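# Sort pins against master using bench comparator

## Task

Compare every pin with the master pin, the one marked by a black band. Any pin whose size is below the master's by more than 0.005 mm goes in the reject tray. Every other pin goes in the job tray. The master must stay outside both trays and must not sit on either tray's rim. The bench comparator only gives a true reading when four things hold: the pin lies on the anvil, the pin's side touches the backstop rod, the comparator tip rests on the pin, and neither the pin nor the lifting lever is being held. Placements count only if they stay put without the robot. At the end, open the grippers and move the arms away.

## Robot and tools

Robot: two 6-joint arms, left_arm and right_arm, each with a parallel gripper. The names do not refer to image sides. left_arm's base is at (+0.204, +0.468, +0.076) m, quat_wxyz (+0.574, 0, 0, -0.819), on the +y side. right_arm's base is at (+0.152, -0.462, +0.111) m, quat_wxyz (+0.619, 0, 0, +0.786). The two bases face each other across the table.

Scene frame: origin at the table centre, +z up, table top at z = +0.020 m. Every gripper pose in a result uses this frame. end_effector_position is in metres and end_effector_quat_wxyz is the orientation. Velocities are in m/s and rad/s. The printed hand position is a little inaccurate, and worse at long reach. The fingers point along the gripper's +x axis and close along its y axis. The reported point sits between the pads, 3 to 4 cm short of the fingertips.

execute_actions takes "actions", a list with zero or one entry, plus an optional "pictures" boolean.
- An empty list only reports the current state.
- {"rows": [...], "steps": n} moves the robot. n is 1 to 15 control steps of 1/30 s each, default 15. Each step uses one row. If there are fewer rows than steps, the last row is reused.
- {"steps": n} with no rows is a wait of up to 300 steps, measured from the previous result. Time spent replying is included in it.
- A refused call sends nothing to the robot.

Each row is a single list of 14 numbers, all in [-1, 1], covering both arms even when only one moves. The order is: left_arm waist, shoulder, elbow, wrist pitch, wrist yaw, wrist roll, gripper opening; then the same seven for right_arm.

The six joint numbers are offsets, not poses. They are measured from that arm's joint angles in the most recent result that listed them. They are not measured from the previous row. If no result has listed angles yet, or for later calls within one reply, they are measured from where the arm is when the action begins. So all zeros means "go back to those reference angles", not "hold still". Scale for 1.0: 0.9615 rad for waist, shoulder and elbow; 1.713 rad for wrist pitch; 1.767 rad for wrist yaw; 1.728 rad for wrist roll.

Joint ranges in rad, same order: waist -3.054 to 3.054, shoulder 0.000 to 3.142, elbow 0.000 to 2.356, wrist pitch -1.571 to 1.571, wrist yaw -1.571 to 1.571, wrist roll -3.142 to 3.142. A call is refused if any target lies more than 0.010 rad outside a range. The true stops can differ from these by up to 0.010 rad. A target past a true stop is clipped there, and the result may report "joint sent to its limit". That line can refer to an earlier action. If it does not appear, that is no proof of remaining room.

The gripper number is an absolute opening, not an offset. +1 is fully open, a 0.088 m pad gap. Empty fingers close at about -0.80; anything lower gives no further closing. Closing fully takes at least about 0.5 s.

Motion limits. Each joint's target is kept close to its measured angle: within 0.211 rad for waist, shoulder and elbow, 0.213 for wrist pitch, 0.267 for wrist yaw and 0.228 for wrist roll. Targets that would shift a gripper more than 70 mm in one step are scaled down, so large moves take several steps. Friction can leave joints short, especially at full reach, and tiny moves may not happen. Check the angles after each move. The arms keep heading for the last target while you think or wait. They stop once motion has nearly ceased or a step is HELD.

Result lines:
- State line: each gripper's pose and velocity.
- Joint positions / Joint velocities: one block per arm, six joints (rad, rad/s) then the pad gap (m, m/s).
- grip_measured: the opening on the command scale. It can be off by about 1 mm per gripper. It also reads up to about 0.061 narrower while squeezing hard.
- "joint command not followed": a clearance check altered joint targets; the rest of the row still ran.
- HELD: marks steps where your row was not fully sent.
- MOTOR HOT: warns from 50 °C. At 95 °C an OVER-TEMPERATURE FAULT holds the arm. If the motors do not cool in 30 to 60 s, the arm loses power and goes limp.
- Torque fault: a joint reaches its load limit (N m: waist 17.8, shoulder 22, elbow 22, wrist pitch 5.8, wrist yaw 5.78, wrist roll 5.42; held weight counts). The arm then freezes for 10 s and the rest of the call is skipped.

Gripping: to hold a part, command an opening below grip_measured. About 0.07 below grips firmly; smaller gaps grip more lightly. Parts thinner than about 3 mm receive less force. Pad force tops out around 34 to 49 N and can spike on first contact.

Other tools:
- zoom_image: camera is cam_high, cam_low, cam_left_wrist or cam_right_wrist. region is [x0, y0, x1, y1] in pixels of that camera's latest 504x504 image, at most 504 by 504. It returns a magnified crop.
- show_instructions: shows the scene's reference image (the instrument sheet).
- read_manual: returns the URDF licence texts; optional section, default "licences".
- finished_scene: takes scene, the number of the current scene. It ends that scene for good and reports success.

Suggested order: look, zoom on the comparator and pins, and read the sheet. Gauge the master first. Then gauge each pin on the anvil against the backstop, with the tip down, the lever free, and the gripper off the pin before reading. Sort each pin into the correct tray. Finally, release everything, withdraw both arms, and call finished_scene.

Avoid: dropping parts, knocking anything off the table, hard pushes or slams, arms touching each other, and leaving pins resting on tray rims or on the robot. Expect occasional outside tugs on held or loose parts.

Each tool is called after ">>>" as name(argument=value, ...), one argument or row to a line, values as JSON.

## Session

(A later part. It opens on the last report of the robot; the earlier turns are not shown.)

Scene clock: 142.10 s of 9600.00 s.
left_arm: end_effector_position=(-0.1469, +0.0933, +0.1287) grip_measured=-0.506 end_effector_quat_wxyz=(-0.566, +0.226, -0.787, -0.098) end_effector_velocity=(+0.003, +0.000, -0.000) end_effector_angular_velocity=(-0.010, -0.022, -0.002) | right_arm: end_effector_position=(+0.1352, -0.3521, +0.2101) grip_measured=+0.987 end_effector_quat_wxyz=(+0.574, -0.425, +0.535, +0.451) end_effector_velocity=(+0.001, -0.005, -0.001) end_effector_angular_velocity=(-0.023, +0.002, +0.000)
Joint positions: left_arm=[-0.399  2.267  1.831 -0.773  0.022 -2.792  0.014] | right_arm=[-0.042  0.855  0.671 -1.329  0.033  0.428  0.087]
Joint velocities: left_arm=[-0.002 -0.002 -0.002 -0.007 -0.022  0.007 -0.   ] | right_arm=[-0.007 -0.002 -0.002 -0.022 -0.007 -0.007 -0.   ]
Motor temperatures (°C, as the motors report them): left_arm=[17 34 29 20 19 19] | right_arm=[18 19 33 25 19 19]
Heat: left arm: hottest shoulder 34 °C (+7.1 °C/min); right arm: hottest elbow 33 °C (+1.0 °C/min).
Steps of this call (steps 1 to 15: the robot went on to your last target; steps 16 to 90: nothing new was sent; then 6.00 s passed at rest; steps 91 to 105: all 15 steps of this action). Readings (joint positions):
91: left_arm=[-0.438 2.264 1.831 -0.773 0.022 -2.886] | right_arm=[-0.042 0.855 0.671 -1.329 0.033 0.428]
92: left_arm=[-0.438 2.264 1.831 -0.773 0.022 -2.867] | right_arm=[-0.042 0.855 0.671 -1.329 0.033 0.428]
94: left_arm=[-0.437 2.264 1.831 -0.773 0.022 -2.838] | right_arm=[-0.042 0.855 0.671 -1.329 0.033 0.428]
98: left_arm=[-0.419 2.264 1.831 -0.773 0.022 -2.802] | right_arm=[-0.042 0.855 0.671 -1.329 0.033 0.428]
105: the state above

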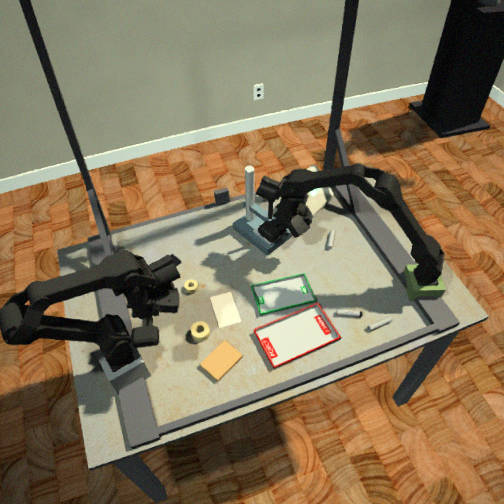

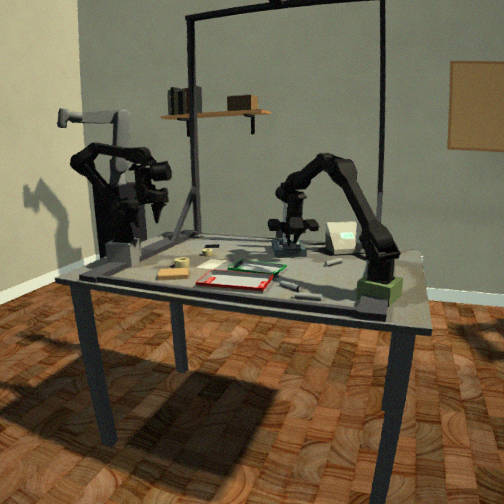

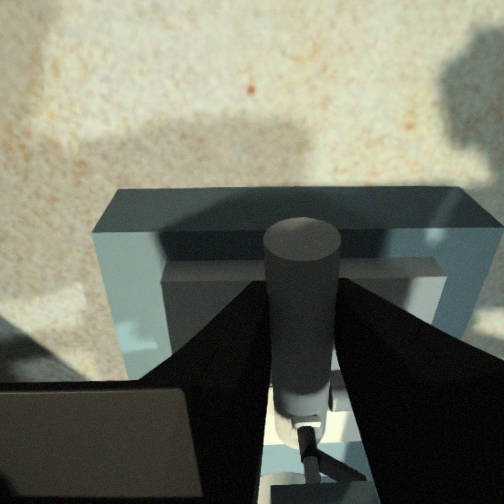

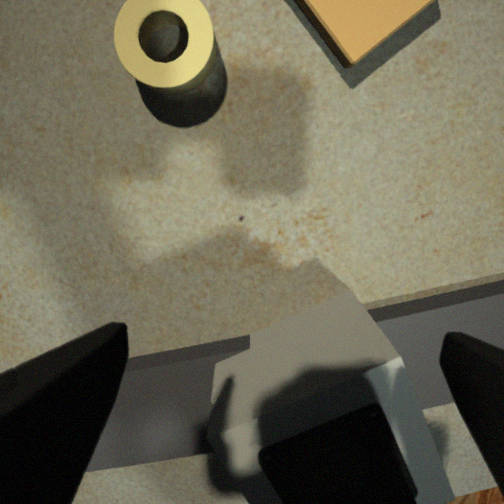

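>>> execute_actions(
  actions=[
    {"rows":[[0.012,0.008,0,0,0,0,-0.8,0,0,0,0,0,0,1],[0.012,0.008,0,0,0,0,-0.8,0,0,0,0,0,0,1],[0.012,0.008,0,0,0,0,-0.8,0,0,0,0,0,0,1],[0.012,0.008,0,0,0,0,-0.8,0,0,0,0,0,0,1],[0.012,0.008,0,0,0,0,-0.8,0,0,0,0,0,0,1],[0,0.008,0,0,0,0,-0.6,0,0,0,0,0,0,1],[0,0.008,0,0,0,0,-0.5,0,0,0,0,0,0,1],[0,0.008,0,0,0,0,-0.45,0,0,0,0,0,0,1],[0,0.008,0,0,0,0,-0.4,0,0,0,0,0,0,1],[0,0.008,0,0,0,0,-0.3,0,0,0,0,0,0,1],[0,0.008,0,0,0,0,-0.15,0,0,0,0,0,0,1]],"steps":15},
  ],
)

Scene clock: 148.83 s of 9600.00 s.
left_arm: end_effector_position=(-0.1464, +0.0929, +0.1287) grip_measured=-0.197 end_effector_quat_wxyz=(-0.566, +0.226, -0.787, -0.099) end_effector_velocity=(+0.000, +0.000, -0.001) end_effector_angular_velocity=(-0.008, -0.005, -0.007) | right_arm: end_effector_position=(+0.1352, -0.3521, +0.2101) grip_measured=+0.987 end_effector_quat_wxyz=(+0.574, -0.425, +0.535, +0.451) end_effector_velocity=(-0.000, -0.002, -0.000) end_effector_angular_velocity=(-0.004, +0.007, -0.009)
Joint positions: left_arm=[-0.398  2.267  1.831 -0.773  0.023 -2.792  0.029] | right_arm=[-0.042  0.855  0.671 -1.329  0.033  0.428  0.087]
Joint velocities: left_arm=[-0.002 -0.002 -0.007  0.007 -0.007  0.007  0.028] | right_arm=[-0.002 -0.007 -0.002 -0.007 -0.007  0.007 -0.   ]
Motor temperatures (°C, as the motors report them): left_arm=[17 35 29 20 19 19] | right_arm=[18 19 33 25 19 19]
Heat: left arm: hottest shoulder 35 °C (+8.0 °C/min); right arm: hottest elbow 33 °C (+1.0 °C/min).
Steps of this call (steps 1 to 15: the robot went on to your last target; steps 16 to 90: nothing new was sent; then 3.23 s passed at rest; steps 91 to 105: all 15 steps of this action). Readings (joint positions):
91: left_arm=[-0.399 2.267 1.831 -0.773 0.022 -2.792] | right_arm=[-0.042 0.855 0.671 -1.329 0.033 0.428]
92: left_arm=[-0.398 2.267 1.831 -0.773 0.022 -2.792] | right_arm=[-0.042 0.855 0.671 -1.329 0.033 0.428]
94: left_arm=[-0.397 2.267 1.831 -0.773 0.023 -2.792] | right_arm=[-0.042 0.855 0.671 -1.329 0.033 0.428]
98: left_arm=[-0.398 2.267 1.831 -0.773 0.023 -2.792] | right_arm=[-0.042 0.855 0.671 -1.329 0.033 0.428]
105: the state above

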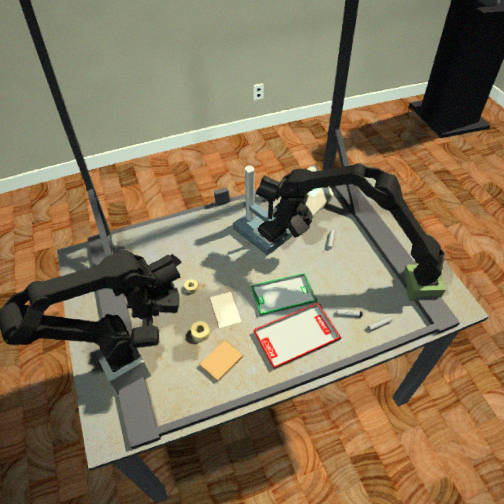

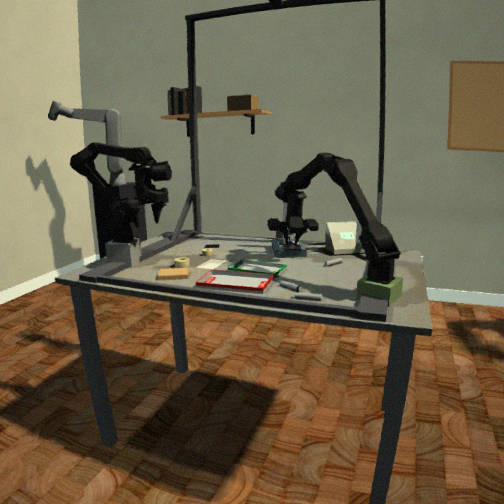

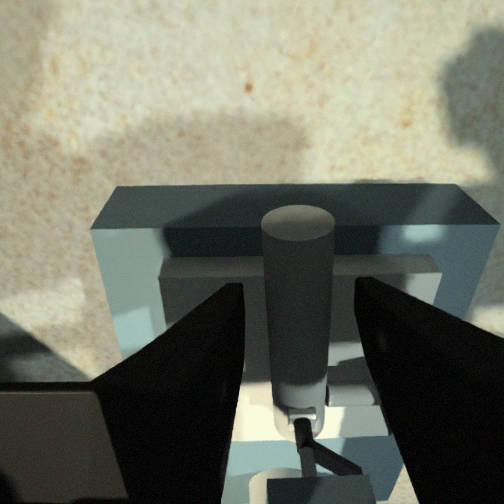

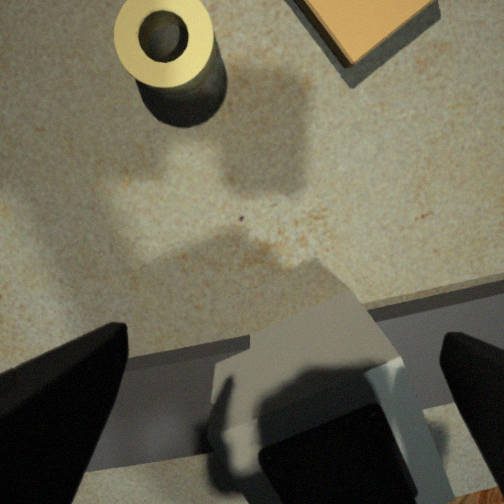

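>>> execute_actions(
  actions=[
    {"rows":[[0,-0.04,0,0,0,0,-0.1,0,0,0,0,0,0,1],[0,-0.04,0,0,0,0,-0.1,0,0,0,0,0,0,1],[0,-0.04,0,0,0,0,-0.1,0,0,0,0,0,0,1],[0,-0.09,0,0,0,0,-0.1,0,0,0,0,0,0,1],[0,-0.09,0,0,0,0,-0.1,0,0,0,0,0,0,1],[0,-0.09,0,0,0,0,-0.1,0,0,0,0,0,0,1],[0,-0.09,0,0,0,0,-0.1,0,0,0,0,0,0,1],[0,-0.33,-0.448,0.072,0,0,-0.1,0,0,0,0,0,0,1]],"steps":15},
  ],
  pictures=false,
)

>>> execute_actions(
  actions=[
    {"steps":10},
  ],
  pictures=false,
)

>>> execute_actions(
  actions=[
    {"rows":[[-0.378,-0.19,-0.075,0.17,-0.01,-0.123,-0.1,0,0,0,0,0,0,1]],"steps":15},
  ],
  pictures=false,
)

>>> execute_actions(
  actions=[
    {"steps":10},
  ],
)

Scene clock: 158.33 s of 9600.00 s.
left_arm: end_effector_position=(-0.1032, +0.1398, +0.1670) grip_measured=-0.102 end_effector_quat_wxyz=(-0.542, +0.238, -0.801, -0.085) end_effector_velocity=(+0.087, +0.098, -0.192) end_effector_angular_velocity=(+0.358, -0.308, +0.015) | right_arm: end_effector_position=(+0.1352, -0.3521, +0.2101) grip_measured=+0.987 end_effector_quat_wxyz=(+0.574, -0.425, +0.535, +0.451) end_effector_velocity=(-0.000, -0.001, +0.000) end_effector_angular_velocity=(-0.009, +0.004, +0.015)
Joint positions: left_arm=[-0.398  1.937  1.455 -0.661  0.023 -2.792  0.034] | right_arm=[-0.042  0.855  0.671 -1.329  0.033  0.428  0.087]
Joint velocities: left_arm=[-0.002 -0.002 -0.613  0.139  0.007 -0.022 -0.   ] | right_arm=[-0.007  0.002  0.002 -0.007 -0.007 -0.022 -0.   ]
Motor temperatures (°C, as the motors report them): left_arm=[17 35 29 20 19 19] | right_arm=[18 19 33 25 19 19]
Heat: left arm: hottest shoulder 35 °C (+8.0 °C/min); right arm: hottest elbow 33 °C (+1.0 °C/min).
Steps of this call (steps 1 to 15: the robot went on to your last target; steps 16 to 90: nothing new was sent; then 6.00 s passed at rest; steps 91 to 105: all 15 steps of this action). Readings (joint positions):
91: left_arm=[-0.398 2.264 1.831 -0.773 0.023 -2.792] | right_arm=[-0.042 0.855 0.671 -1.329 0.033 0.428]
92: left_arm=[-0.398 2.261 1.831 -0.773 0.023 -2.792] | right_arm=[-0.042 0.855 0.671 -1.329 0.033 0.428]
94: left_arm=[-0.398 2.246 1.831 -0.773 0.023 -2.792] | right_arm=[-0.042 0.855 0.671 -1.329 0.033 0.428]
98: left_arm=[-0.398 2.167 1.785 -0.720 0.023 -2.792] | right_arm=[-0.042 0.855 0.671 -1.329 0.033 0.428]
105: the state above

Scene clock: 158.67 s of 9600.00 s.
left_arm: end_effector_position=(-0.0952, +0.1485, +0.1451) grip_measured=-0.102 end_effector_quat_wxyz=(-0.562, +0.228, -0.789, -0.096) end_effector_velocity=(+0.005, +0.002, -0.002) end_effector_angular_velocity=(+0.004, -0.028, +0.012) | right_arm: end_effector_position=(+0.1352, -0.3521, +0.2101) grip_measured=+0.987 end_effector_quat_wxyz=(+0.574, -0.425, +0.535, +0.451) end_effector_velocity=(-0.002, -0.003, -0.001) end_effector_angular_velocity=(-0.012, +0.020, +0.001)
Joint positions: left_arm=[-0.398  1.952  1.405 -0.65   0.023 -2.792  0.034] | right_arm=[-0.042  0.855  0.671 -1.329  0.033  0.428  0.087]
Joint velocities: left_arm=[-0.002 -0.002 -0.002 -0.022 -0.022 -0.007 -0.   ] | right_arm=[-0.007 -0.002 -0.002 -0.007 -0.022 -0.007  0.   ]
Motor temperatures (°C, as the motors report them): left_arm=[17 35 29 20 19 19] | right_arm=[18 19 33 25 19 19]
Heat: left arm: hottest shoulder 35 °C (+8.1 °C/min); right arm: hottest elbow 33 °C (+1.0 °C/min).
Steps of this call (steps 1 to 10: the robot went on to your last target). Readings (joint positions):
1: left_arm=[-0.398 1.940 1.438 -0.658 0.023 -2.792] | right_arm=[-0.042 0.855 0.671 -1.329 0.033 0.428]
2: left_arm=[-0.398 1.946 1.424 -0.658 0.023 -2.792] | right_arm=[-0.042 0.855 0.671 -1.329 0.033 0.428]
4: left_arm=[-0.398 1.952 1.407 -0.658 0.023 -2.792] | right_arm=[-0.042 0.855 0.671 -1.329 0.033 0.428]
8: left_arm=[-0.398 1.952 1.405 -0.650 0.023 -2.792] | right_arm=[-0.042 0.855 0.671 -1.329 0.033 0.428]
10: the state above

Scene clock: 159.17 s of 9600.00 s.
left_arm: end_effector_position=(-0.2217, +0.2603, +0.2374) grip_measured=-0.102 end_effector_quat_wxyz=(-0.387, +0.177, -0.905, -0.024) end_effector_velocity=(+0.031, -0.024, -0.034) end_effector_angular_velocity=(+0.036, -0.073, +0.097) | right_arm: end_effector_position=(+0.1352, -0.3521, +0.2101) grip_measured=+0.987 end_effector_quat_wxyz=(+0.574, -0.425, +0.535, +0.451) end_effector_velocity=(-0.003, -0.003, -0.001) end_effector_angular_velocity=(-0.012, +0.019, +0.021)
Joint positions: left_arm=[-0.766  1.77   1.348 -0.365  0.011 -2.997  0.034] | right_arm=[-0.042  0.855  0.671 -1.329  0.033  0.428  0.087]
Joint velocities: left_arm=[ 0.066 -0.002 -0.09   0.007 -0.022 -0.022 -0.   ] | right_arm=[-0.002 -0.002 -0.002 -0.007 -0.022 -0.022 -0.   ]
Motor temperatures (°C, as the motors report them): left_arm=[17 35 29 20 19 19] | right_arm=[18 19 33 25 19 19]
Heat: left arm: hottest shoulder 35 °C (+8.0 °C/min); right arm: hottest elbow 33 °C (+1.0 °C/min).
Steps of this call (steps 1 to 15: all 15 steps of this action). Readings (joint positions):
1: left_arm=[-0.406 1.938 1.396 -0.623 0.015 -2.820] | right_arm=[-0.042 0.855 0.671 -1.329 0.033 0.428]
2: left_arm=[-0.430 1.922 1.379 -0.583 0.010 -2.856] | right_arm=[-0.042 0.855 0.671 -1.329 0.033 0.428]
4: left_arm=[-0.503 1.883 1.362 -0.510 0.010 -2.906] | right_arm=[-0.042 0.855 0.671 -1.329 0.033 0.428]
8: left_arm=[-0.676 1.806 1.359 -0.403 0.010 -2.969] | right_arm=[-0.042 0.855 0.671 -1.329 0.033 0.428]
15: the state above

Scene clock: 159.50 s of 9600.00 s.
left_arm: end_effector_position=(-0.2204, +0.2589, +0.2357) grip_measured=-0.102 end_effector_quat_wxyz=(-0.388, +0.179, -0.904, -0.026) end_effector_velocity=(+0.003, -0.001, -0.001) end_effector_angular_velocity=(+0.003, -0.007, +0.029) | right_arm: end_effector_position=(+0.1352, -0.3521, +0.2101) grip_measured=+0.987 end_effector_quat_wxyz=(+0.574, -0.425, +0.535, +0.451) end_effector_velocity=(-0.001, -0.001, +0.001) end_effector_angular_velocity=(-0.004, +0.006, +0.005)
Joint positions: left_arm=[-0.762  1.77   1.342 -0.362  0.01  -2.999  0.034] | right_arm=[-0.042  0.855  0.671 -1.329  0.033  0.428  0.087]
Joint velocities: left_arm=[-0.002 -0.002 -0.002 -0.007 -0.022 -0.022 -0.   ] | right_arm=[-0.002 -0.002  0.002 -0.007 -0.007 -0.007 -0.   ]
Motor temperatures (°C, as the motors report them): left_arm=[17 35 29 20 19 19] | right_arm=[18 19 33 25 19 19]
Heat: left arm: hottest shoulder 35 °C (+8.0 °C/min); right arm: hottest elbow 33 °C (+1.0 °C/min).
Steps of this call (steps 1 to 10: the robot went on to your last target). Readings (joint positions):
1: left_arm=[-0.764 1.770 1.345 -0.365 0.011 -2.998] | right_arm=[-0.042 0.855 0.671 -1.329 0.033 0.428]
2: left_arm=[-0.763 1.770 1.343 -0.365 0.011 -2.999] | right_arm=[-0.042 0.855 0.671 -1.329 0.033 0.428]
4: left_arm=[-0.762 1.770 1.342 -0.363 0.010 -2.999] | right_arm=[-0.042 0.855 0.671 -1.329 0.033 0.428]
8: left_arm=[-0.762 1.770 1.342 -0.362 0.010 -2.999] | right_arm=[-0.042 0.855 0.671 -1.329 0.033 0.428]
10: the state above

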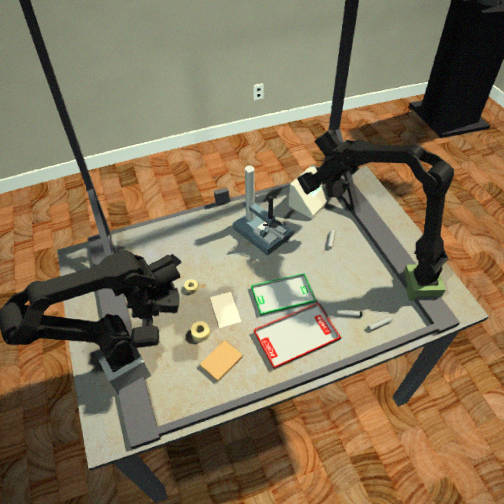

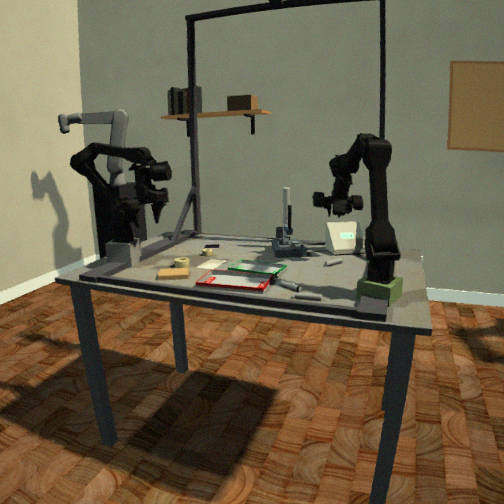

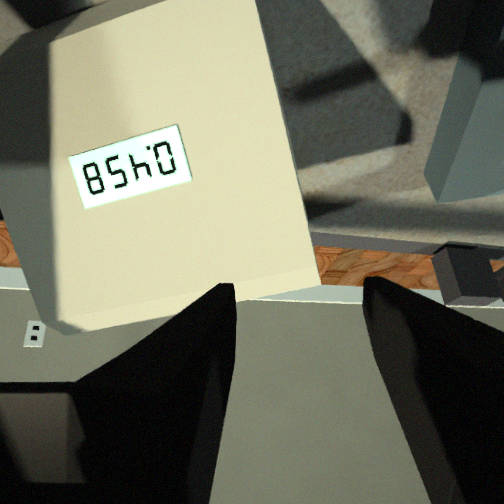

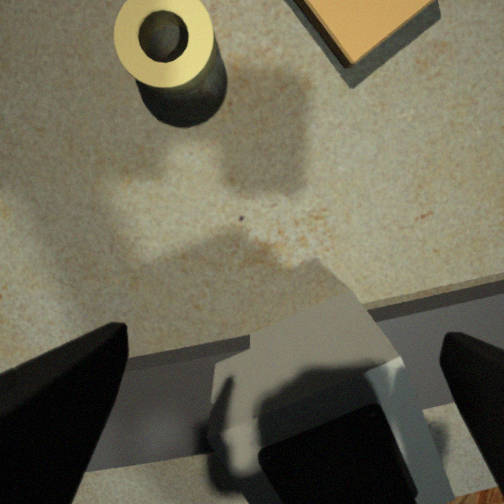

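>>> execute_actions(
  actions=[
    {"rows":[[0.378,0.189,0.066,-0.168,0.007,0.118,-0.1,0,0,0,0,0,0,1]],"steps":15},
  ],
  pictures=false,
)

>>> execute_actions(
  actions=[
    {"steps":10},
  ],
  pictures=false,
)

>>> execute_actions(
  actions=[
    {"rows":[[0,0.13,0.2,-0.025,0,0,-0.1,0,0,0,0,0,0,1],[0,0.13,0.2,-0.025,0,0,-0.1,0,0,0,0,0,0,1],[0,0.13,0.2,-0.025,0,0,-0.1,0,0,0,0,0,0,1],[0,0.25,0.41,-0.055,0,0,-0.1,0,0,0,0,0,0,1]],"steps":15},
  ],
  pictures=false,
)

>>> execute_actions(
  actions=[
    {"steps":12},
  ],
)

Scene clock: 167.17 s of 9600.00 s.
left_arm: end_effector_position=(-0.0922, +0.1478, +0.1440) grip_measured=-0.102 end_effector_quat_wxyz=(-0.561, +0.235, -0.787, -0.101) end_effector_velocity=(-0.043, +0.007, +0.029) end_effector_angular_velocity=(-0.073, +0.047, -0.103) | right_arm: end_effector_position=(+0.1352, -0.3521, +0.2101) grip_measured=+0.987 end_effector_quat_wxyz=(+0.574, -0.425, +0.535, +0.451) end_effector_velocity=(+0.000, -0.002, -0.001) end_effector_angular_velocity=(-0.009, +0.005, +0.000)
Joint positions: left_arm=[-0.393  1.947  1.394 -0.643  0.019 -2.803  0.034] | right_arm=[-0.042  0.855  0.671 -1.329  0.033  0.428  0.087]
Joint velocities: left_arm=[-0.085 -0.002  0.09  -0.007 -0.007  0.022 -0.   ] | right_arm=[-0.007 -0.002 -0.002 -0.007 -0.007 -0.007 -0.   ]
Motor temperatures (°C, as the motors report them): left_arm=[17 35 29 21 19 19] | right_arm=[18 19 33 25 19 19]
Heat: left arm: hottest shoulder 35 °C (+8.0 °C/min); right arm: hottest elbow 33 °C (+0.0 °C/min).
Steps of this call (steps 1 to 15: the robot went on to your last target; steps 16 to 90: nothing new was sent; then 4.17 s passed at rest; steps 91 to 105: all 15 steps of this action). Readings (joint positions):
91: left_arm=[-0.753 1.786 1.350 -0.388 0.018 -2.974] | right_arm=[-0.042 0.855 0.671 -1.329 0.033 0.428]
92: left_arm=[-0.729 1.802 1.366 -0.424 0.020 -2.942] | right_arm=[-0.042 0.855 0.671 -1.329 0.033 0.428]
94: left_arm=[-0.658 1.843 1.385 -0.494 0.020 -2.894] | right_arm=[-0.042 0.855 0.671 -1.329 0.033 0.428]
98: left_arm=[-0.487 1.920 1.387 -0.601 0.020 -2.830] | right_arm=[-0.042 0.855 0.671 -1.329 0.033 0.428]
105: the state above

Scene clock: 167.50 s of 9600.00 s.
left_arm: end_effector_position=(-0.0940, +0.1490, +0.1449) grip_measured=-0.102 end_effector_quat_wxyz=(-0.561, +0.233, -0.788, -0.098) end_effector_velocity=(+0.001, +0.002, -0.000) end_effector_angular_velocity=(+0.007, -0.004, +0.021) | right_arm: end_effector_position=(+0.1352, -0.3521, +0.2101) grip_measured=+0.987 end_effector_quat_wxyz=(+0.574, -0.425, +0.535, +0.451) end_effector_velocity=(+0.000, -0.005, -0.001) end_effector_angular_velocity=(-0.023, +0.002, +0.020)
Joint positions: left_arm=[-0.398  1.947  1.398 -0.647  0.019 -2.801  0.034] | right_arm=[-0.042  0.855  0.671 -1.329  0.033  0.428  0.087]
Joint velocities: left_arm=[-0.002 -0.002 -0.002 -0.007 -0.007 -0.022 -0.   ] | right_arm=[-0.002 -0.002 -0.002 -0.022 -0.007 -0.022 -0.   ]
Motor temperatures (°C, as the motors report them): left_arm=[17 35 29 21 19 19] | right_arm=[18 19 33 25 19 19]
Heat: left arm: hottest shoulder 35 °C (+8.0 °C/min); right arm: hottest elbow 33 °C (+0.0 °C/min).
Steps of this call (steps 1 to 10: the robot went on to your last target). Readings (joint positions):
1: left_arm=[-0.396 1.947 1.396 -0.643 0.019 -2.802] | right_arm=[-0.042 0.855 0.671 -1.329 0.033 0.428]
2: left_arm=[-0.397 1.947 1.398 -0.644 0.019 -2.801] | right_arm=[-0.042 0.855 0.671 -1.329 0.033 0.428]
4: left_arm=[-0.398 1.947 1.398 -0.646 0.019 -2.801] | right_arm=[-0.042 0.855 0.671 -1.329 0.033 0.428]
8: left_arm=[-0.398 1.947 1.398 -0.647 0.019 -2.801] | right_arm=[-0.042 0.855 0.671 -1.329 0.033 0.428]
10: the state above

Scene clock: 168.00 s of 9600.00 s.
left_arm: end_effector_position=(-0.1450, +0.0937, +0.1623) grip_measured=-0.102 end_effector_quat_wxyz=(-0.536, +0.244, -0.803, -0.084) end_effector_velocity=(-0.004, +0.003, +0.004) end_effector_angular_velocity=(+0.022, +0.020, +0.008) | right_arm: end_effector_position=(+0.1352, -0.3521, +0.2101) grip_measured=+0.987 end_effector_quat_wxyz=(+0.574, -0.425, +0.535, +0.451) end_effector_velocity=(-0.005, -0.003, -0.001) end_effector_angular_velocity=(-0.014, +0.035, -0.003)
Joint positions: left_arm=[-0.398  2.171  1.781 -0.737  0.019 -2.801  0.034] | right_arm=[-0.042  0.855  0.671 -1.329  0.033  0.428  0.087]
Joint velocities: left_arm=[-0.002  0.002  0.022 -0.022  0.022 -0.022  0.   ] | right_arm=[ 0.002 -0.002 -0.002 -0.007 -0.037  0.007 -0.   ]
Motor temperatures (°C, as the motors report them): left_arm=[17 35 29 21 19 19] | right_arm=[18 19 33 25 19 19]
Heat: left arm: hottest shoulder 35 °C (+8.1 °C/min); right arm: hottest elbow 33 °C (+0.0 °C/min).
Steps of this call (steps 1 to 15: all 15 steps of this action). Readings (joint positions):
1: left_arm=[-0.398 1.970 1.433 -0.682 0.019 -2.801] | right_arm=[-0.042 0.855 0.671 -1.329 0.033 0.428]
2: left_arm=[-0.398 1.997 1.478 -0.683 0.019 -2.801] | right_arm=[-0.042 0.855 0.671 -1.329 0.033 0.428]
4: left_arm=[-0.398 2.062 1.574 -0.696 0.019 -2.801] | right_arm=[-0.042 0.855 0.671 -1.329 0.033 0.428]
8: left_arm=[-0.398 2.162 1.747 -0.722 0.019 -2.801] | right_arm=[-0.042 0.855 0.671 -1.329 0.033 0.428]
15: the state above

Scene clock: 168.40 s of 9600.00 s.
left_arm: end_effector_position=(-0.1450, +0.0938, +0.1608) grip_measured=-0.102 end_effector_quat_wxyz=(-0.538, +0.244, -0.803, -0.085) end_effector_velocity=(+0.001, +0.002, -0.000) end_effector_angular_velocity=(+0.008, -0.003, +0.021) | right_arm: end_effector_position=(+0.1352, -0.3521, +0.2101) grip_measured=+0.987 end_effector_quat_wxyz=(+0.574, -0.425, +0.535, +0.451) end_effector_velocity=(-0.003, -0.003, -0.001) end_effector_angular_velocity=(-0.012, +0.020, +0.006)
Joint positions: left_arm=[-0.398  2.175  1.782 -0.738  0.019 -2.801  0.034] | right_arm=[-0.042  0.855  0.671 -1.329  0.033  0.428  0.087]
Joint velocities: left_arm=[-0.002 -0.002 -0.002 -0.007 -0.007 -0.022  0.   ] | right_arm=[-0.002 -0.002 -0.002 -0.007 -0.022 -0.007 -0.   ]
Motor temperatures (°C, as the motors report them): left_arm=[17 35 29 21 19 19] | right_arm=[18 19 33 25 19 19]
Heat: left arm: hottest shoulder 35 °C (+8.0 °C/min); right arm: hottest elbow 33 °C (+0.0 °C/min).
Steps of this call (steps 1 to 12: the robot went on to your last target). Readings (joint positions):
1: left_arm=[-0.398 2.172 1.782 -0.737 0.019 -2.801] | right_arm=[-0.042 0.855 0.671 -1.329 0.033 0.428]
2: left_arm=[-0.398 2.172 1.782 -0.737 0.019 -2.801] | right_arm=[-0.042 0.855 0.671 -1.329 0.033 0.428]
4: left_arm=[-0.398 2.173 1.782 -0.738 0.019 -2.801] | right_arm=[-0.042 0.855 0.671 -1.329 0.033 0.428]
8: left_arm=[-0.398 2.175 1.782 -0.738 0.019 -2.801] | right_arm=[-0.042 0.855 0.671 -1.329 0.033 0.428]
12: the state above

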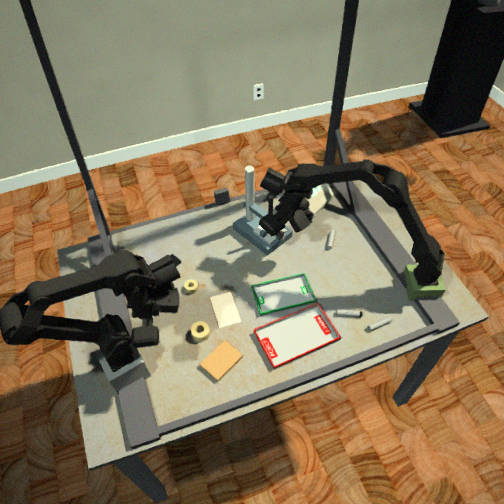

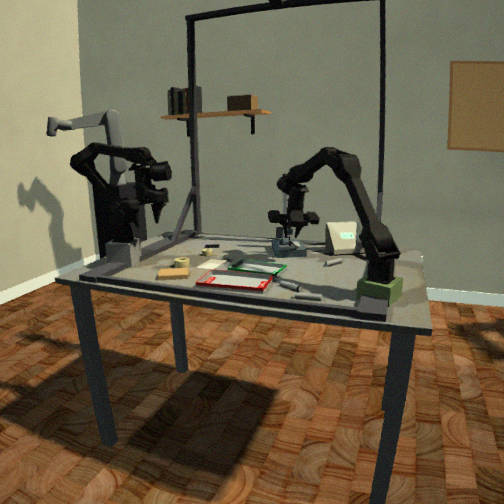

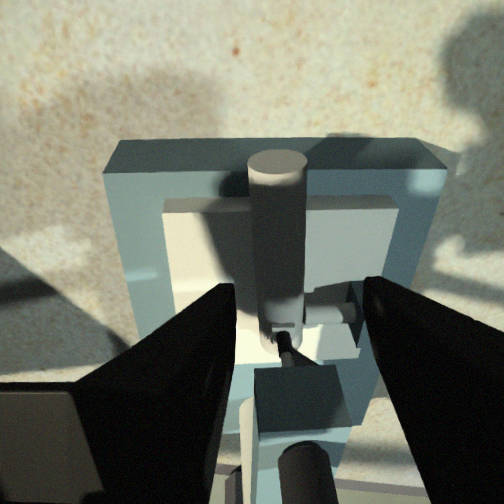

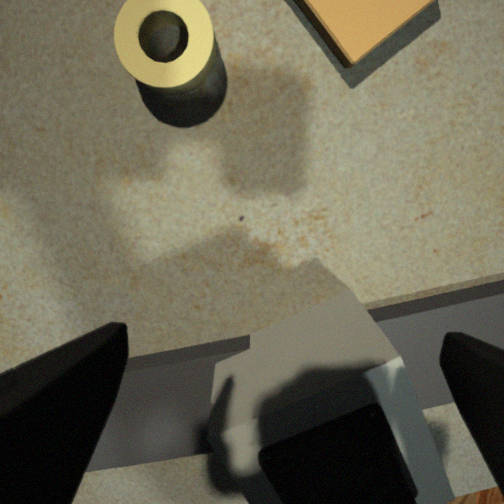

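Lower to seat (2.267,1.831,−0.773), close.

>>> execute_actions(
  actions=[
    {"rows":[[0,0.03,0.02,-0.008,0,0.002,-0.1,0,0,0,0,0,0,1],[0,0.065,0.04,-0.016,0,0.004,-0.12,0,0,0,0,0,0,1],[0,0.096,0.051,-0.02,0,0.005,-0.15,0,0,0,0,0,0,1]],"steps":15},
  ],
)

Scene clock: 171.93 s of 9600.00 s.
left_arm: end_effector_position=(-0.1456, +0.0930, +0.1291) grip_measured=-0.148 end_effector_quat_wxyz=(-0.566, +0.230, -0.786, -0.099) end_effector_velocity=(-0.001, -0.004, +0.007) end_effector_angular_velocity=(-0.028, +0.002, +0.012) | right_arm: end_effector_position=(+0.1352, -0.3521, +0.2101) grip_measured=+0.987 end_effector_quat_wxyz=(+0.574, -0.425, +0.535, +0.451) end_effector_velocity=(-0.000, -0.002, -0.001) end_effector_angular_velocity=(-0.009, +0.005, +0.005)
Joint positions: left_arm=[-0.398  2.263  1.825 -0.77   0.019 -2.797  0.032] | right_arm=[-0.042  0.855  0.671 -1.329  0.033  0.428  0.087]
Joint velocities: left_arm=[-0.002 -0.007  0.007  0.007 -0.022 -0.007 -0.   ] | right_arm=[-0.002 -0.002 -0.002 -0.007 -0.007 -0.007  0.   ]
Motor temperatures (°C, as the motors report them): left_arm=[17 35 29 21 19 19] | right_arm=[18 19 33 25 19 19]
Heat: left arm: hottest shoulder 35 °C (+8.1 °C/min); right arm: hottest elbow 33 °C (+0.0 °C/min).
Steps of this call (steps 1 to 15: the robot went on to your last target; steps 16 to 90: nothing new was sent; then 0.03 s passed at rest; steps 91 to 105: all 15 steps of this action). Readings (joint positions):
91: left_arm=[-0.398 2.177 1.784 -0.741 0.019 -2.801] | right_arm=[-0.042 0.855 0.671 -1.329 0.033 0.428]
92: left_arm=[-0.398 2.186 1.792 -0.749 0.019 -2.801] | right_arm=[-0.042 0.855 0.671 -1.329 0.033 0.428]
94: left_arm=[-0.398 2.213 1.815 -0.756 0.019 -2.800] | right_arm=[-0.042 0.855 0.671 -1.329 0.033 0.428]
98: left_arm=[-0.398 2.253 1.822 -0.770 0.019 -2.798] | right_arm=[-0.042 0.855 0.671 -1.329 0.033 0.428]
105: the state above

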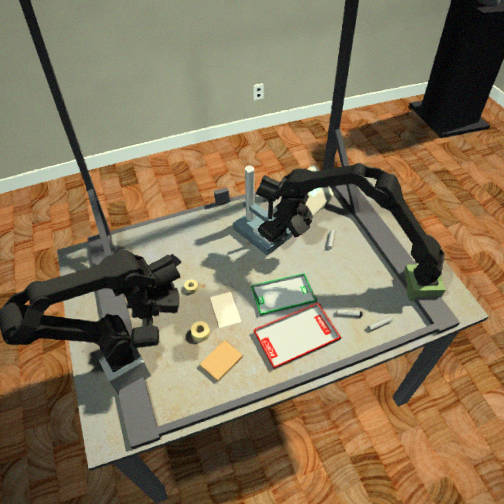

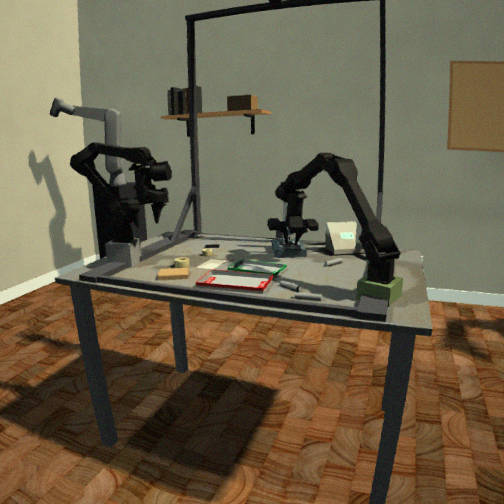

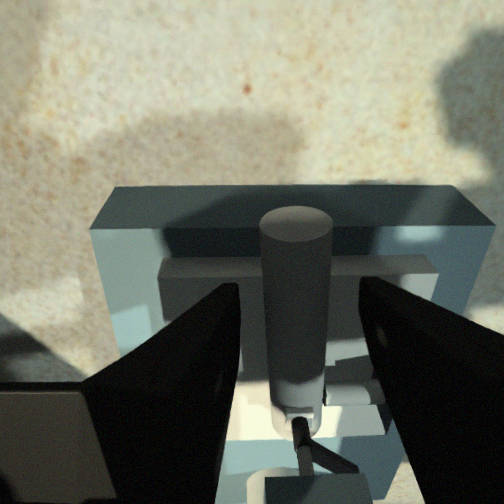

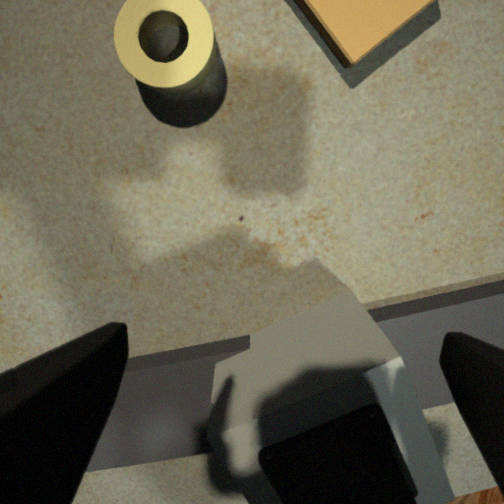

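>>> execute_actions(
  actions=[
    {"rows":[[0,0,0,0,0,0,-0.4,0,0,0,0,0,0,1],[0,0,0,0,0,0,-0.45,0,0,0,0,0,0,1],[0,0,0,0,0,0,-0.8,0,0,0,0,0,0,1],[0,0,0,0,0,0,-0.8,0,0,0,0,0,0,1],[0,0,0,0,0,0,-0.8,0,0,0,0,0,0,1],[0,0,0,0,0,0,-0.8,0,0,0,0,0,0,1],[0,0,0,0,0,0,-0.8,0,0,0,0,0,0,1],[0,0,0,0,0,0,-0.8,0,0,0,0,0,0,1],[-0.015,0,0,0,0,-0.005,-0.8,0,0,0,0,0,0,1],[-0.03,0,0,0,0,-0.01,-0.8,0,0,0,0,0,0,1],[-0.045,0,0,0,0,-0.015,-0.8,0,0,0,0,0,0,1],[-0.06,0,0,0,0,-0.02,-0.8,0,0,0,0,0,0,1],[-0.07,0,0,0,0,-0.02,-0.8,0,0,0,0,0,0,1]],"steps":15},
  ],
  pictures=false,
)

>>> execute_actions(
  actions=[
    {"steps":12},
  ],
)

Scene clock: 179.47 s of 9600.00 s.
left_arm: end_effector_position=(-0.1601, +0.1074, +0.1290) grip_measured=-0.524 end_effector_quat_wxyz=(-0.567, +0.223, -0.788, -0.096) end_effector_velocity=(-0.113, +0.118, +0.001) end_effector_angular_velocity=(+0.008, -0.004, -0.255) | right_arm: end_effector_position=(+0.1352, -0.3521, +0.2101) grip_measured=+0.987 end_effector_quat_wxyz=(+0.574, -0.425, +0.535, +0.451) end_effector_velocity=(-0.002, -0.006, -0.001) end_effector_angular_velocity=(-0.026, +0.017, +0.011)
Joint positions: left_arm=[-0.44   2.263  1.825 -0.771  0.011 -2.822  0.013] | right_arm=[-0.042  0.855  0.671 -1.329  0.033  0.428  0.087]
Joint velocities: left_arm=[-0.325 -0.007 -0.007 -0.007 -0.022 -0.066 -0.   ] | right_arm=[ 0.002 -0.002 -0.002 -0.022 -0.022 -0.007  0.   ]
Motor temperatures (°C, as the motors report them): left_arm=[17 36 29 20 19 19] | right_arm=[18 19 33 25 19 19]
Heat: left arm: hottest shoulder 36 °C (+9.0 °C/min); right arm: hottest elbow 33 °C (+0.0 °C/min).
Steps of this call (steps 1 to 15: the robot went on to your last target; steps 16 to 90: nothing new was sent; then 4.03 s passed at rest; steps 91 to 105: all 15 steps of this action). Readings (joint positions):
91: left_arm=[-0.398 2.263 1.825 -0.770 0.019 -2.797] | right_arm=[-0.042 0.855 0.671 -1.329 0.033 0.428]
92: left_arm=[-0.398 2.263 1.825 -0.770 0.019 -2.797] | right_arm=[-0.042 0.855 0.671 -1.329 0.033 0.428]
94: left_arm=[-0.398 2.263 1.825 -0.770 0.019 -2.797] | right_arm=[-0.042 0.855 0.671 -1.329 0.033 0.428]
98: left_arm=[-0.398 2.263 1.825 -0.771 0.019 -2.797] | right_arm=[-0.042 0.855 0.671 -1.329 0.033 0.428]
105: the state above

Scene clock: 179.87 s of 9600.00 s.
left_arm: end_effector_position=(-0.1693, +0.1169, +0.1290) grip_measured=-0.524 end_effector_quat_wxyz=(-0.567, +0.214, -0.790, -0.090) end_effector_velocity=(+0.000, +0.000, -0.003) end_effector_angular_velocity=(-0.001, -0.005, +0.007) | right_arm: end_effector_position=(+0.1352, -0.3521, +0.2101) grip_measured=+0.987 end_effector_quat_wxyz=(+0.574, -0.425, +0.535, +0.451) end_effector_velocity=(+0.002, -0.002, -0.000) end_effector_angular_velocity=(-0.006, -0.009, +0.004)
Joint positions: left_arm=[-0.466  2.263  1.825 -0.771  0.012 -2.827  0.013] | right_arm=[-0.042  0.855  0.671 -1.329  0.033  0.428  0.087]
Joint velocities: left_arm=[-0.002  0.002 -0.007  0.007 -0.007 -0.007 -0.   ] | right_arm=[-0.002 -0.002 -0.002 -0.007  0.007 -0.007 -0.   ]
Motor temperatures (°C, as the motors report them): left_arm=[17 36 29 20 19 19] | right_arm=[18 19 33 25 19 19]
Heat: left arm: hottest shoulder 36 °C (+9.1 °C/min); right arm: hottest elbow 33 °C (+0.0 °C/min).
Steps of this call (steps 1 to 12: the robot went on to your last target). Readings (joint positions):
1: left_arm=[-0.450 2.263 1.825 -0.771 0.011 -2.824] | right_arm=[-0.042 0.855 0.671 -1.329 0.033 0.428]
2: left_arm=[-0.458 2.263 1.825 -0.771 0.011 -2.825] | right_arm=[-0.042 0.855 0.671 -1.329 0.033 0.428]
4: left_arm=[-0.465 2.263 1.825 -0.771 0.011 -2.826] | right_arm=[-0.042 0.855 0.671 -1.329 0.033 0.428]
8: left_arm=[-0.466 2.263 1.825 -0.771 0.012 -2.826] | right_arm=[-0.042 0.855 0.671 -1.329 0.033 0.428]
12: the state above

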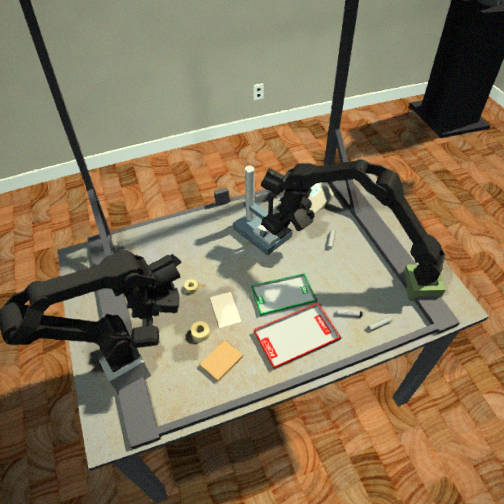

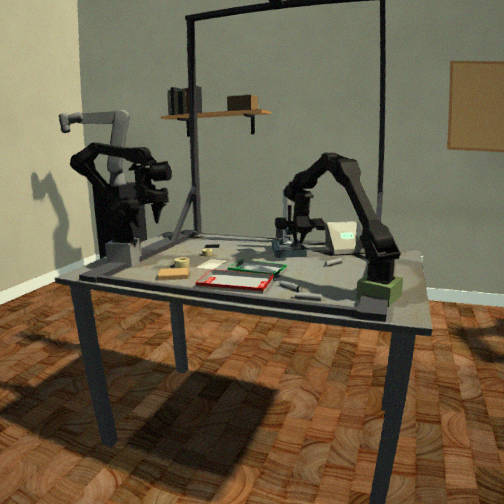

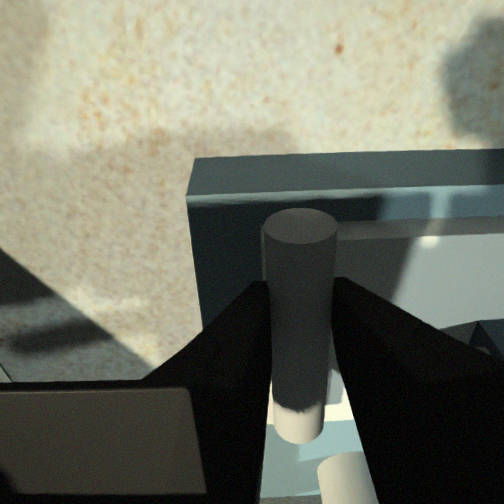

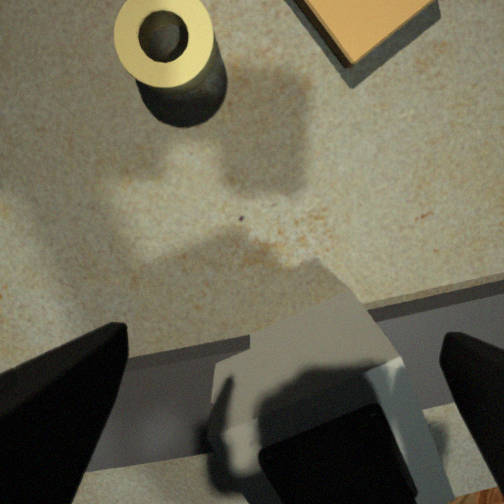

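>>> execute_actions(
  actions=[
    {"rows":[[0,-0.04,0,0,0,0,-0.8,0,0,0,0,0,0,1],[0,-0.04,0,0,0,0,-0.8,0,0,0,0,0,0,1],[0,-0.09,0,0,0,0,-0.8,0,0,0,0,0,0,1],[0,-0.09,0,0,0,0,-0.8,0,0,0,0,0,0,1],[0,-0.09,0,0,0,0,-0.8,0,0,0,0,0,0,1],[0,-0.09,0,0,0,0,-0.8,0,0,0,0,0,0,1],[0,-0.39,-0.55,0.094,0,-0.15,-0.8,0,0,0,0,0,0,1]],"steps":15},
  ],
  pictures=false,
)

>>> execute_actions(
  actions=[
    {"steps":12},
  ],
  pictures=false,
)

>>> execute_actions(
  actions=[
    {"rows":[[0.33,-0.52,-0.72,0.125,0,0,-0.8,0,0,0,0,0,0,1]],"steps":15},
  ],
  pictures=false,
)

>>> execute_actions(
  actions=[
    {"steps":15},
  ],
)

Scene clock: 190.20 s of 9600.00 s.
left_arm: end_effector_position=(-0.1117, +0.1713, +0.1642) grip_measured=-0.524 end_effector_quat_wxyz=(-0.509, +0.290, -0.791, -0.175) end_effector_velocity=(+0.149, +0.141, -0.257) end_effector_angular_velocity=(+0.562, -0.536, +0.100) | right_arm: end_effector_position=(+0.1352, -0.3521, +0.2101) grip_measured=+0.987 end_effector_quat_wxyz=(+0.574, -0.425, +0.535, +0.451) end_effector_velocity=(-0.004, -0.006, -0.001) end_effector_angular_velocity=(-0.029, +0.031, +0.007)
Joint positions: left_arm=[-0.466  1.876  1.359 -0.62   0.012 -3.073  0.013] | right_arm=[-0.042  0.855  0.671 -1.329  0.033  0.428  0.087]
Joint velocities: left_arm=[-0.002  0.002 -0.764 -0.007 -0.007 -0.11  -0.   ] | right_arm=[-0.002 -0.002 -0.002 -0.022 -0.037 -0.007 -0.   ]
Motor temperatures (°C, as the motors report them): left_arm=[17 37 29 20 19 19] | right_arm=[18 19 33 25 19 19]
Heat: left arm: hottest shoulder 37 °C (+7.1 °C/min); right arm: hottest elbow 33 °C (+0.0 °C/min).
Steps of this call (steps 1 to 30: the robot went on to your last target; steps 31 to 90: nothing new was sent; then 6.83 s passed at rest; steps 91 to 105: all 15 steps of this action). Readings (joint positions):
91: left_arm=[-0.466 2.259 1.825 -0.771 0.012 -2.827] | right_arm=[-0.042 0.855 0.671 -1.329 0.033 0.428]
92: left_arm=[-0.466 2.256 1.825 -0.771 0.012 -2.827] | right_arm=[-0.042 0.855 0.671 -1.329 0.033 0.428]
94: left_arm=[-0.466 2.239 1.823 -0.772 0.012 -2.827] | right_arm=[-0.042 0.855 0.671 -1.329 0.033 0.428]
98: left_arm=[-0.466 2.125 1.713 -0.673 0.012 -2.950] | right_arm=[-0.042 0.855 0.671 -1.329 0.033 0.428]
105: the state above

Scene clock: 190.60 s of 9600.00 s.
left_arm: end_effector_position=(-0.0996, +0.1829, +0.1360) grip_measured=-0.524 end_effector_quat_wxyz=(-0.537, +0.284, -0.772, -0.190) end_effector_velocity=(+0.000, +0.003, -0.000) end_effector_angular_velocity=(+0.012, +0.001, +0.002) | right_arm: end_effector_position=(+0.1352, -0.3521, +0.2101) grip_measured=+0.987 end_effector_quat_wxyz=(+0.574, -0.425, +0.535, +0.451) end_effector_velocity=(+0.001, -0.005, -0.000) end_effector_angular_velocity=(-0.018, +0.003, +0.000)
Joint positions: left_arm=[-0.466  1.896  1.295 -0.61   0.012 -3.081  0.013] | right_arm=[-0.042  0.855  0.671 -1.329  0.033  0.428  0.087]
Joint velocities: left_arm=[-0.002 -0.002 -0.002 -0.007  0.007 -0.007 -0.   ] | right_arm=[-0.007 -0.007 -0.002 -0.022 -0.007 -0.007 -0.   ]
Motor temperatures (°C, as the motors report them): left_arm=[17 37 29 20 19 19] | right_arm=[18 19 33 25 19 19]
Heat: left arm: hottest shoulder 37 °C (+7.0 °C/min); right arm: hottest elbow 33 °C (+0.0 °C/min).
Steps of this call (steps 1 to 12: the robot went on to your last target). Readings (joint positions):
1: left_arm=[-0.466 1.881 1.337 -0.620 0.012 -3.075] | right_arm=[-0.042 0.855 0.671 -1.329 0.033 0.428]
2: left_arm=[-0.466 1.888 1.319 -0.620 0.012 -3.077] | right_arm=[-0.042 0.855 0.671 -1.329 0.033 0.428]
4: left_arm=[-0.466 1.898 1.298 -0.620 0.012 -3.079] | right_arm=[-0.042 0.855 0.671 -1.329 0.033 0.428]
8: left_arm=[-0.466 1.896 1.295 -0.610 0.012 -3.080] | right_arm=[-0.042 0.855 0.671 -1.329 0.033 0.428]
12: the state above

Scene clock: 191.10 s of 9600.00 s.
left_arm: end_effector_position=(+0.0766, +0.2334, +0.1009) grip_measured=-0.524 end_effector_quat_wxyz=(-0.501, +0.404, -0.716, -0.272) end_effector_velocity=(+0.054, +0.096, -0.093) end_effector_angular_velocity=(+0.284, -0.158, +0.012) | right_arm: end_effector_position=(+0.1352, -0.3521, +0.2101) grip_measured=+0.987 end_effector_quat_wxyz=(+0.574, -0.425, +0.535, +0.451) end_effector_velocity=(-0.003, -0.003, -0.001) end_effector_angular_velocity=(-0.012, +0.019, +0.021)
Joint positions: left_arm=[-0.148  1.41   0.607 -0.411  0.007 -3.081  0.013] | right_arm=[-0.042  0.855  0.671 -1.329  0.033  0.428  0.087]
Joint velocities: left_arm=[ 0.002 -0.002 -0.32  -0.007 -0.007 -0.007  0.   ] | right_arm=[-0.002 -0.002 -0.002 -0.007 -0.022 -0.022 -0.   ]
Motor temperatures (°C, as the motors report them): left_arm=[17 37 29 20 19 19] | right_arm=[18 19 33 25 19 19]
Heat: left arm: hottest shoulder 37 °C (+7.1 °C/min); right arm: hottest elbow 33 °C (+0.0 °C/min).
Steps of this call (steps 1 to 15: all 15 steps of this action). Readings (joint positions):
1: left_arm=[-0.451 1.869 1.259 -0.555 0.025 -3.081] | right_arm=[-0.042 0.855 0.671 -1.329 0.033 0.428]
2: left_arm=[-0.418 1.834 1.210 -0.510 0.029 -3.081] | right_arm=[-0.042 0.855 0.671 -1.329 0.033 0.428]
4: left_arm=[-0.321 1.744 1.116 -0.470 0.022 -3.081] | right_arm=[-0.042 0.855 0.671 -1.329 0.033 0.428]
8: left_arm=[-0.156 1.510 0.886 -0.414 0.001 -3.081] | right_arm=[-0.042 0.855 0.671 -1.329 0.033 0.428]
15: the state above

Scene clock: 191.60 s of 9600.00 s.
left_arm: end_effector_position=(+0.0758, +0.2320, +0.1019) grip_measured=-0.524 end_effector_quat_wxyz=(-0.496, +0.406, -0.719, -0.269) end_effector_velocity=(+0.001, +0.002, -0.001) end_effector_angular_velocity=(+0.007, -0.003, +0.021) | right_arm: end_effector_position=(+0.1352, -0.3521, +0.2101) grip_measured=+0.987 end_effector_quat_wxyz=(+0.574, -0.425, +0.535, +0.451) end_effector_velocity=(-0.001, +0.001, -0.000) end_effector_angular_velocity=(+0.006, +0.009, -0.009)
Joint positions: left_arm=[-0.148  1.404  0.602 -0.396  0.007 -3.081  0.013] | right_arm=[-0.042  0.855  0.671 -1.329  0.033  0.428  0.087]
Joint velocities: left_arm=[-0.002 -0.002 -0.002 -0.007 -0.007 -0.022 -0.   ] | right_arm=[-0.002 -0.002 -0.002  0.007 -0.007  0.007 -0.   ]
Motor temperatures (°C, as the motors report them): left_arm=[17 37 29 20 19 19] | right_arm=[18 19 33 25 19 19]
Heat: left arm: hottest shoulder 37 °C (+7.0 °C/min); right arm: hottest elbow 33 °C (+0.0 °C/min).
Steps of this call (steps 1 to 15: the robot went on to your last target). Readings (joint positions):
1: left_arm=[-0.148 1.410 0.602 -0.410 0.007 -3.081] | right_arm=[-0.042 0.855 0.671 -1.329 0.033 0.428]
2: left_arm=[-0.148 1.409 0.602 -0.404 0.007 -3.081] | right_arm=[-0.042 0.855 0.671 -1.329 0.033 0.428]
4: left_arm=[-0.148 1.406 0.602 -0.396 0.007 -3.081] | right_arm=[-0.042 0.855 0.671 -1.329 0.033 0.428]
8: left_arm=[-0.148 1.404 0.602 -0.396 0.007 -3.081] | right_arm=[-0.042 0.855 0.671 -1.329 0.033 0.428]
15: the state above

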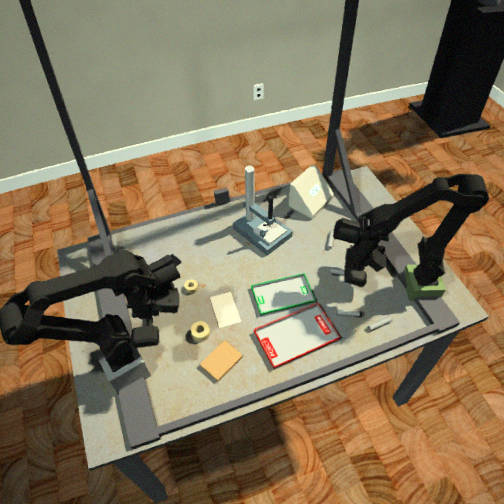

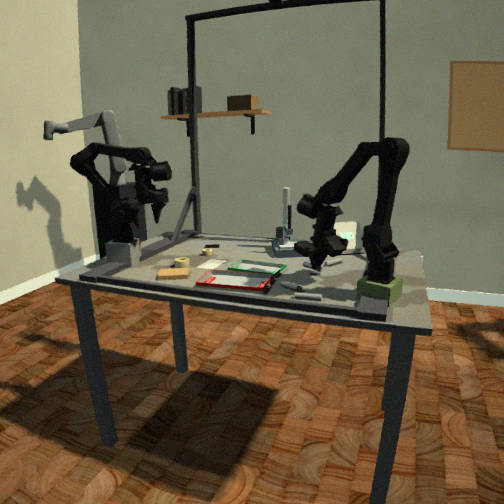

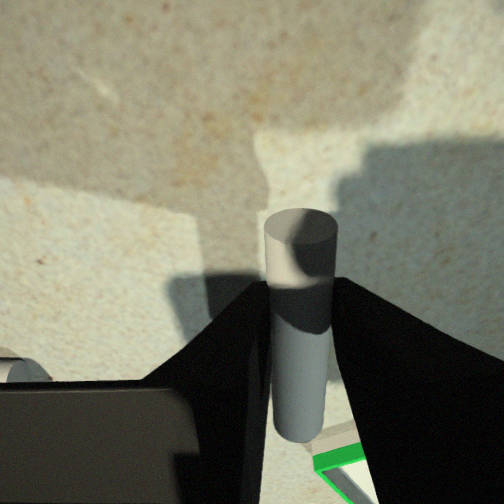

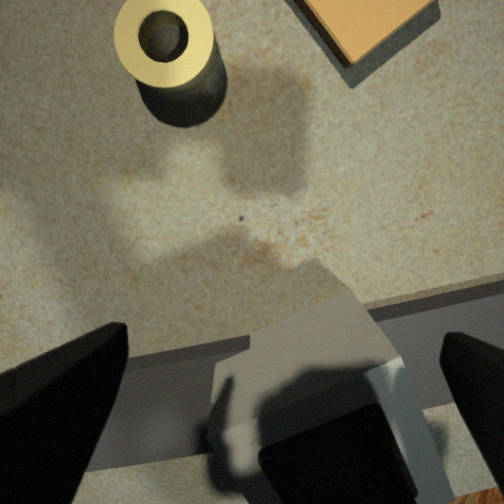

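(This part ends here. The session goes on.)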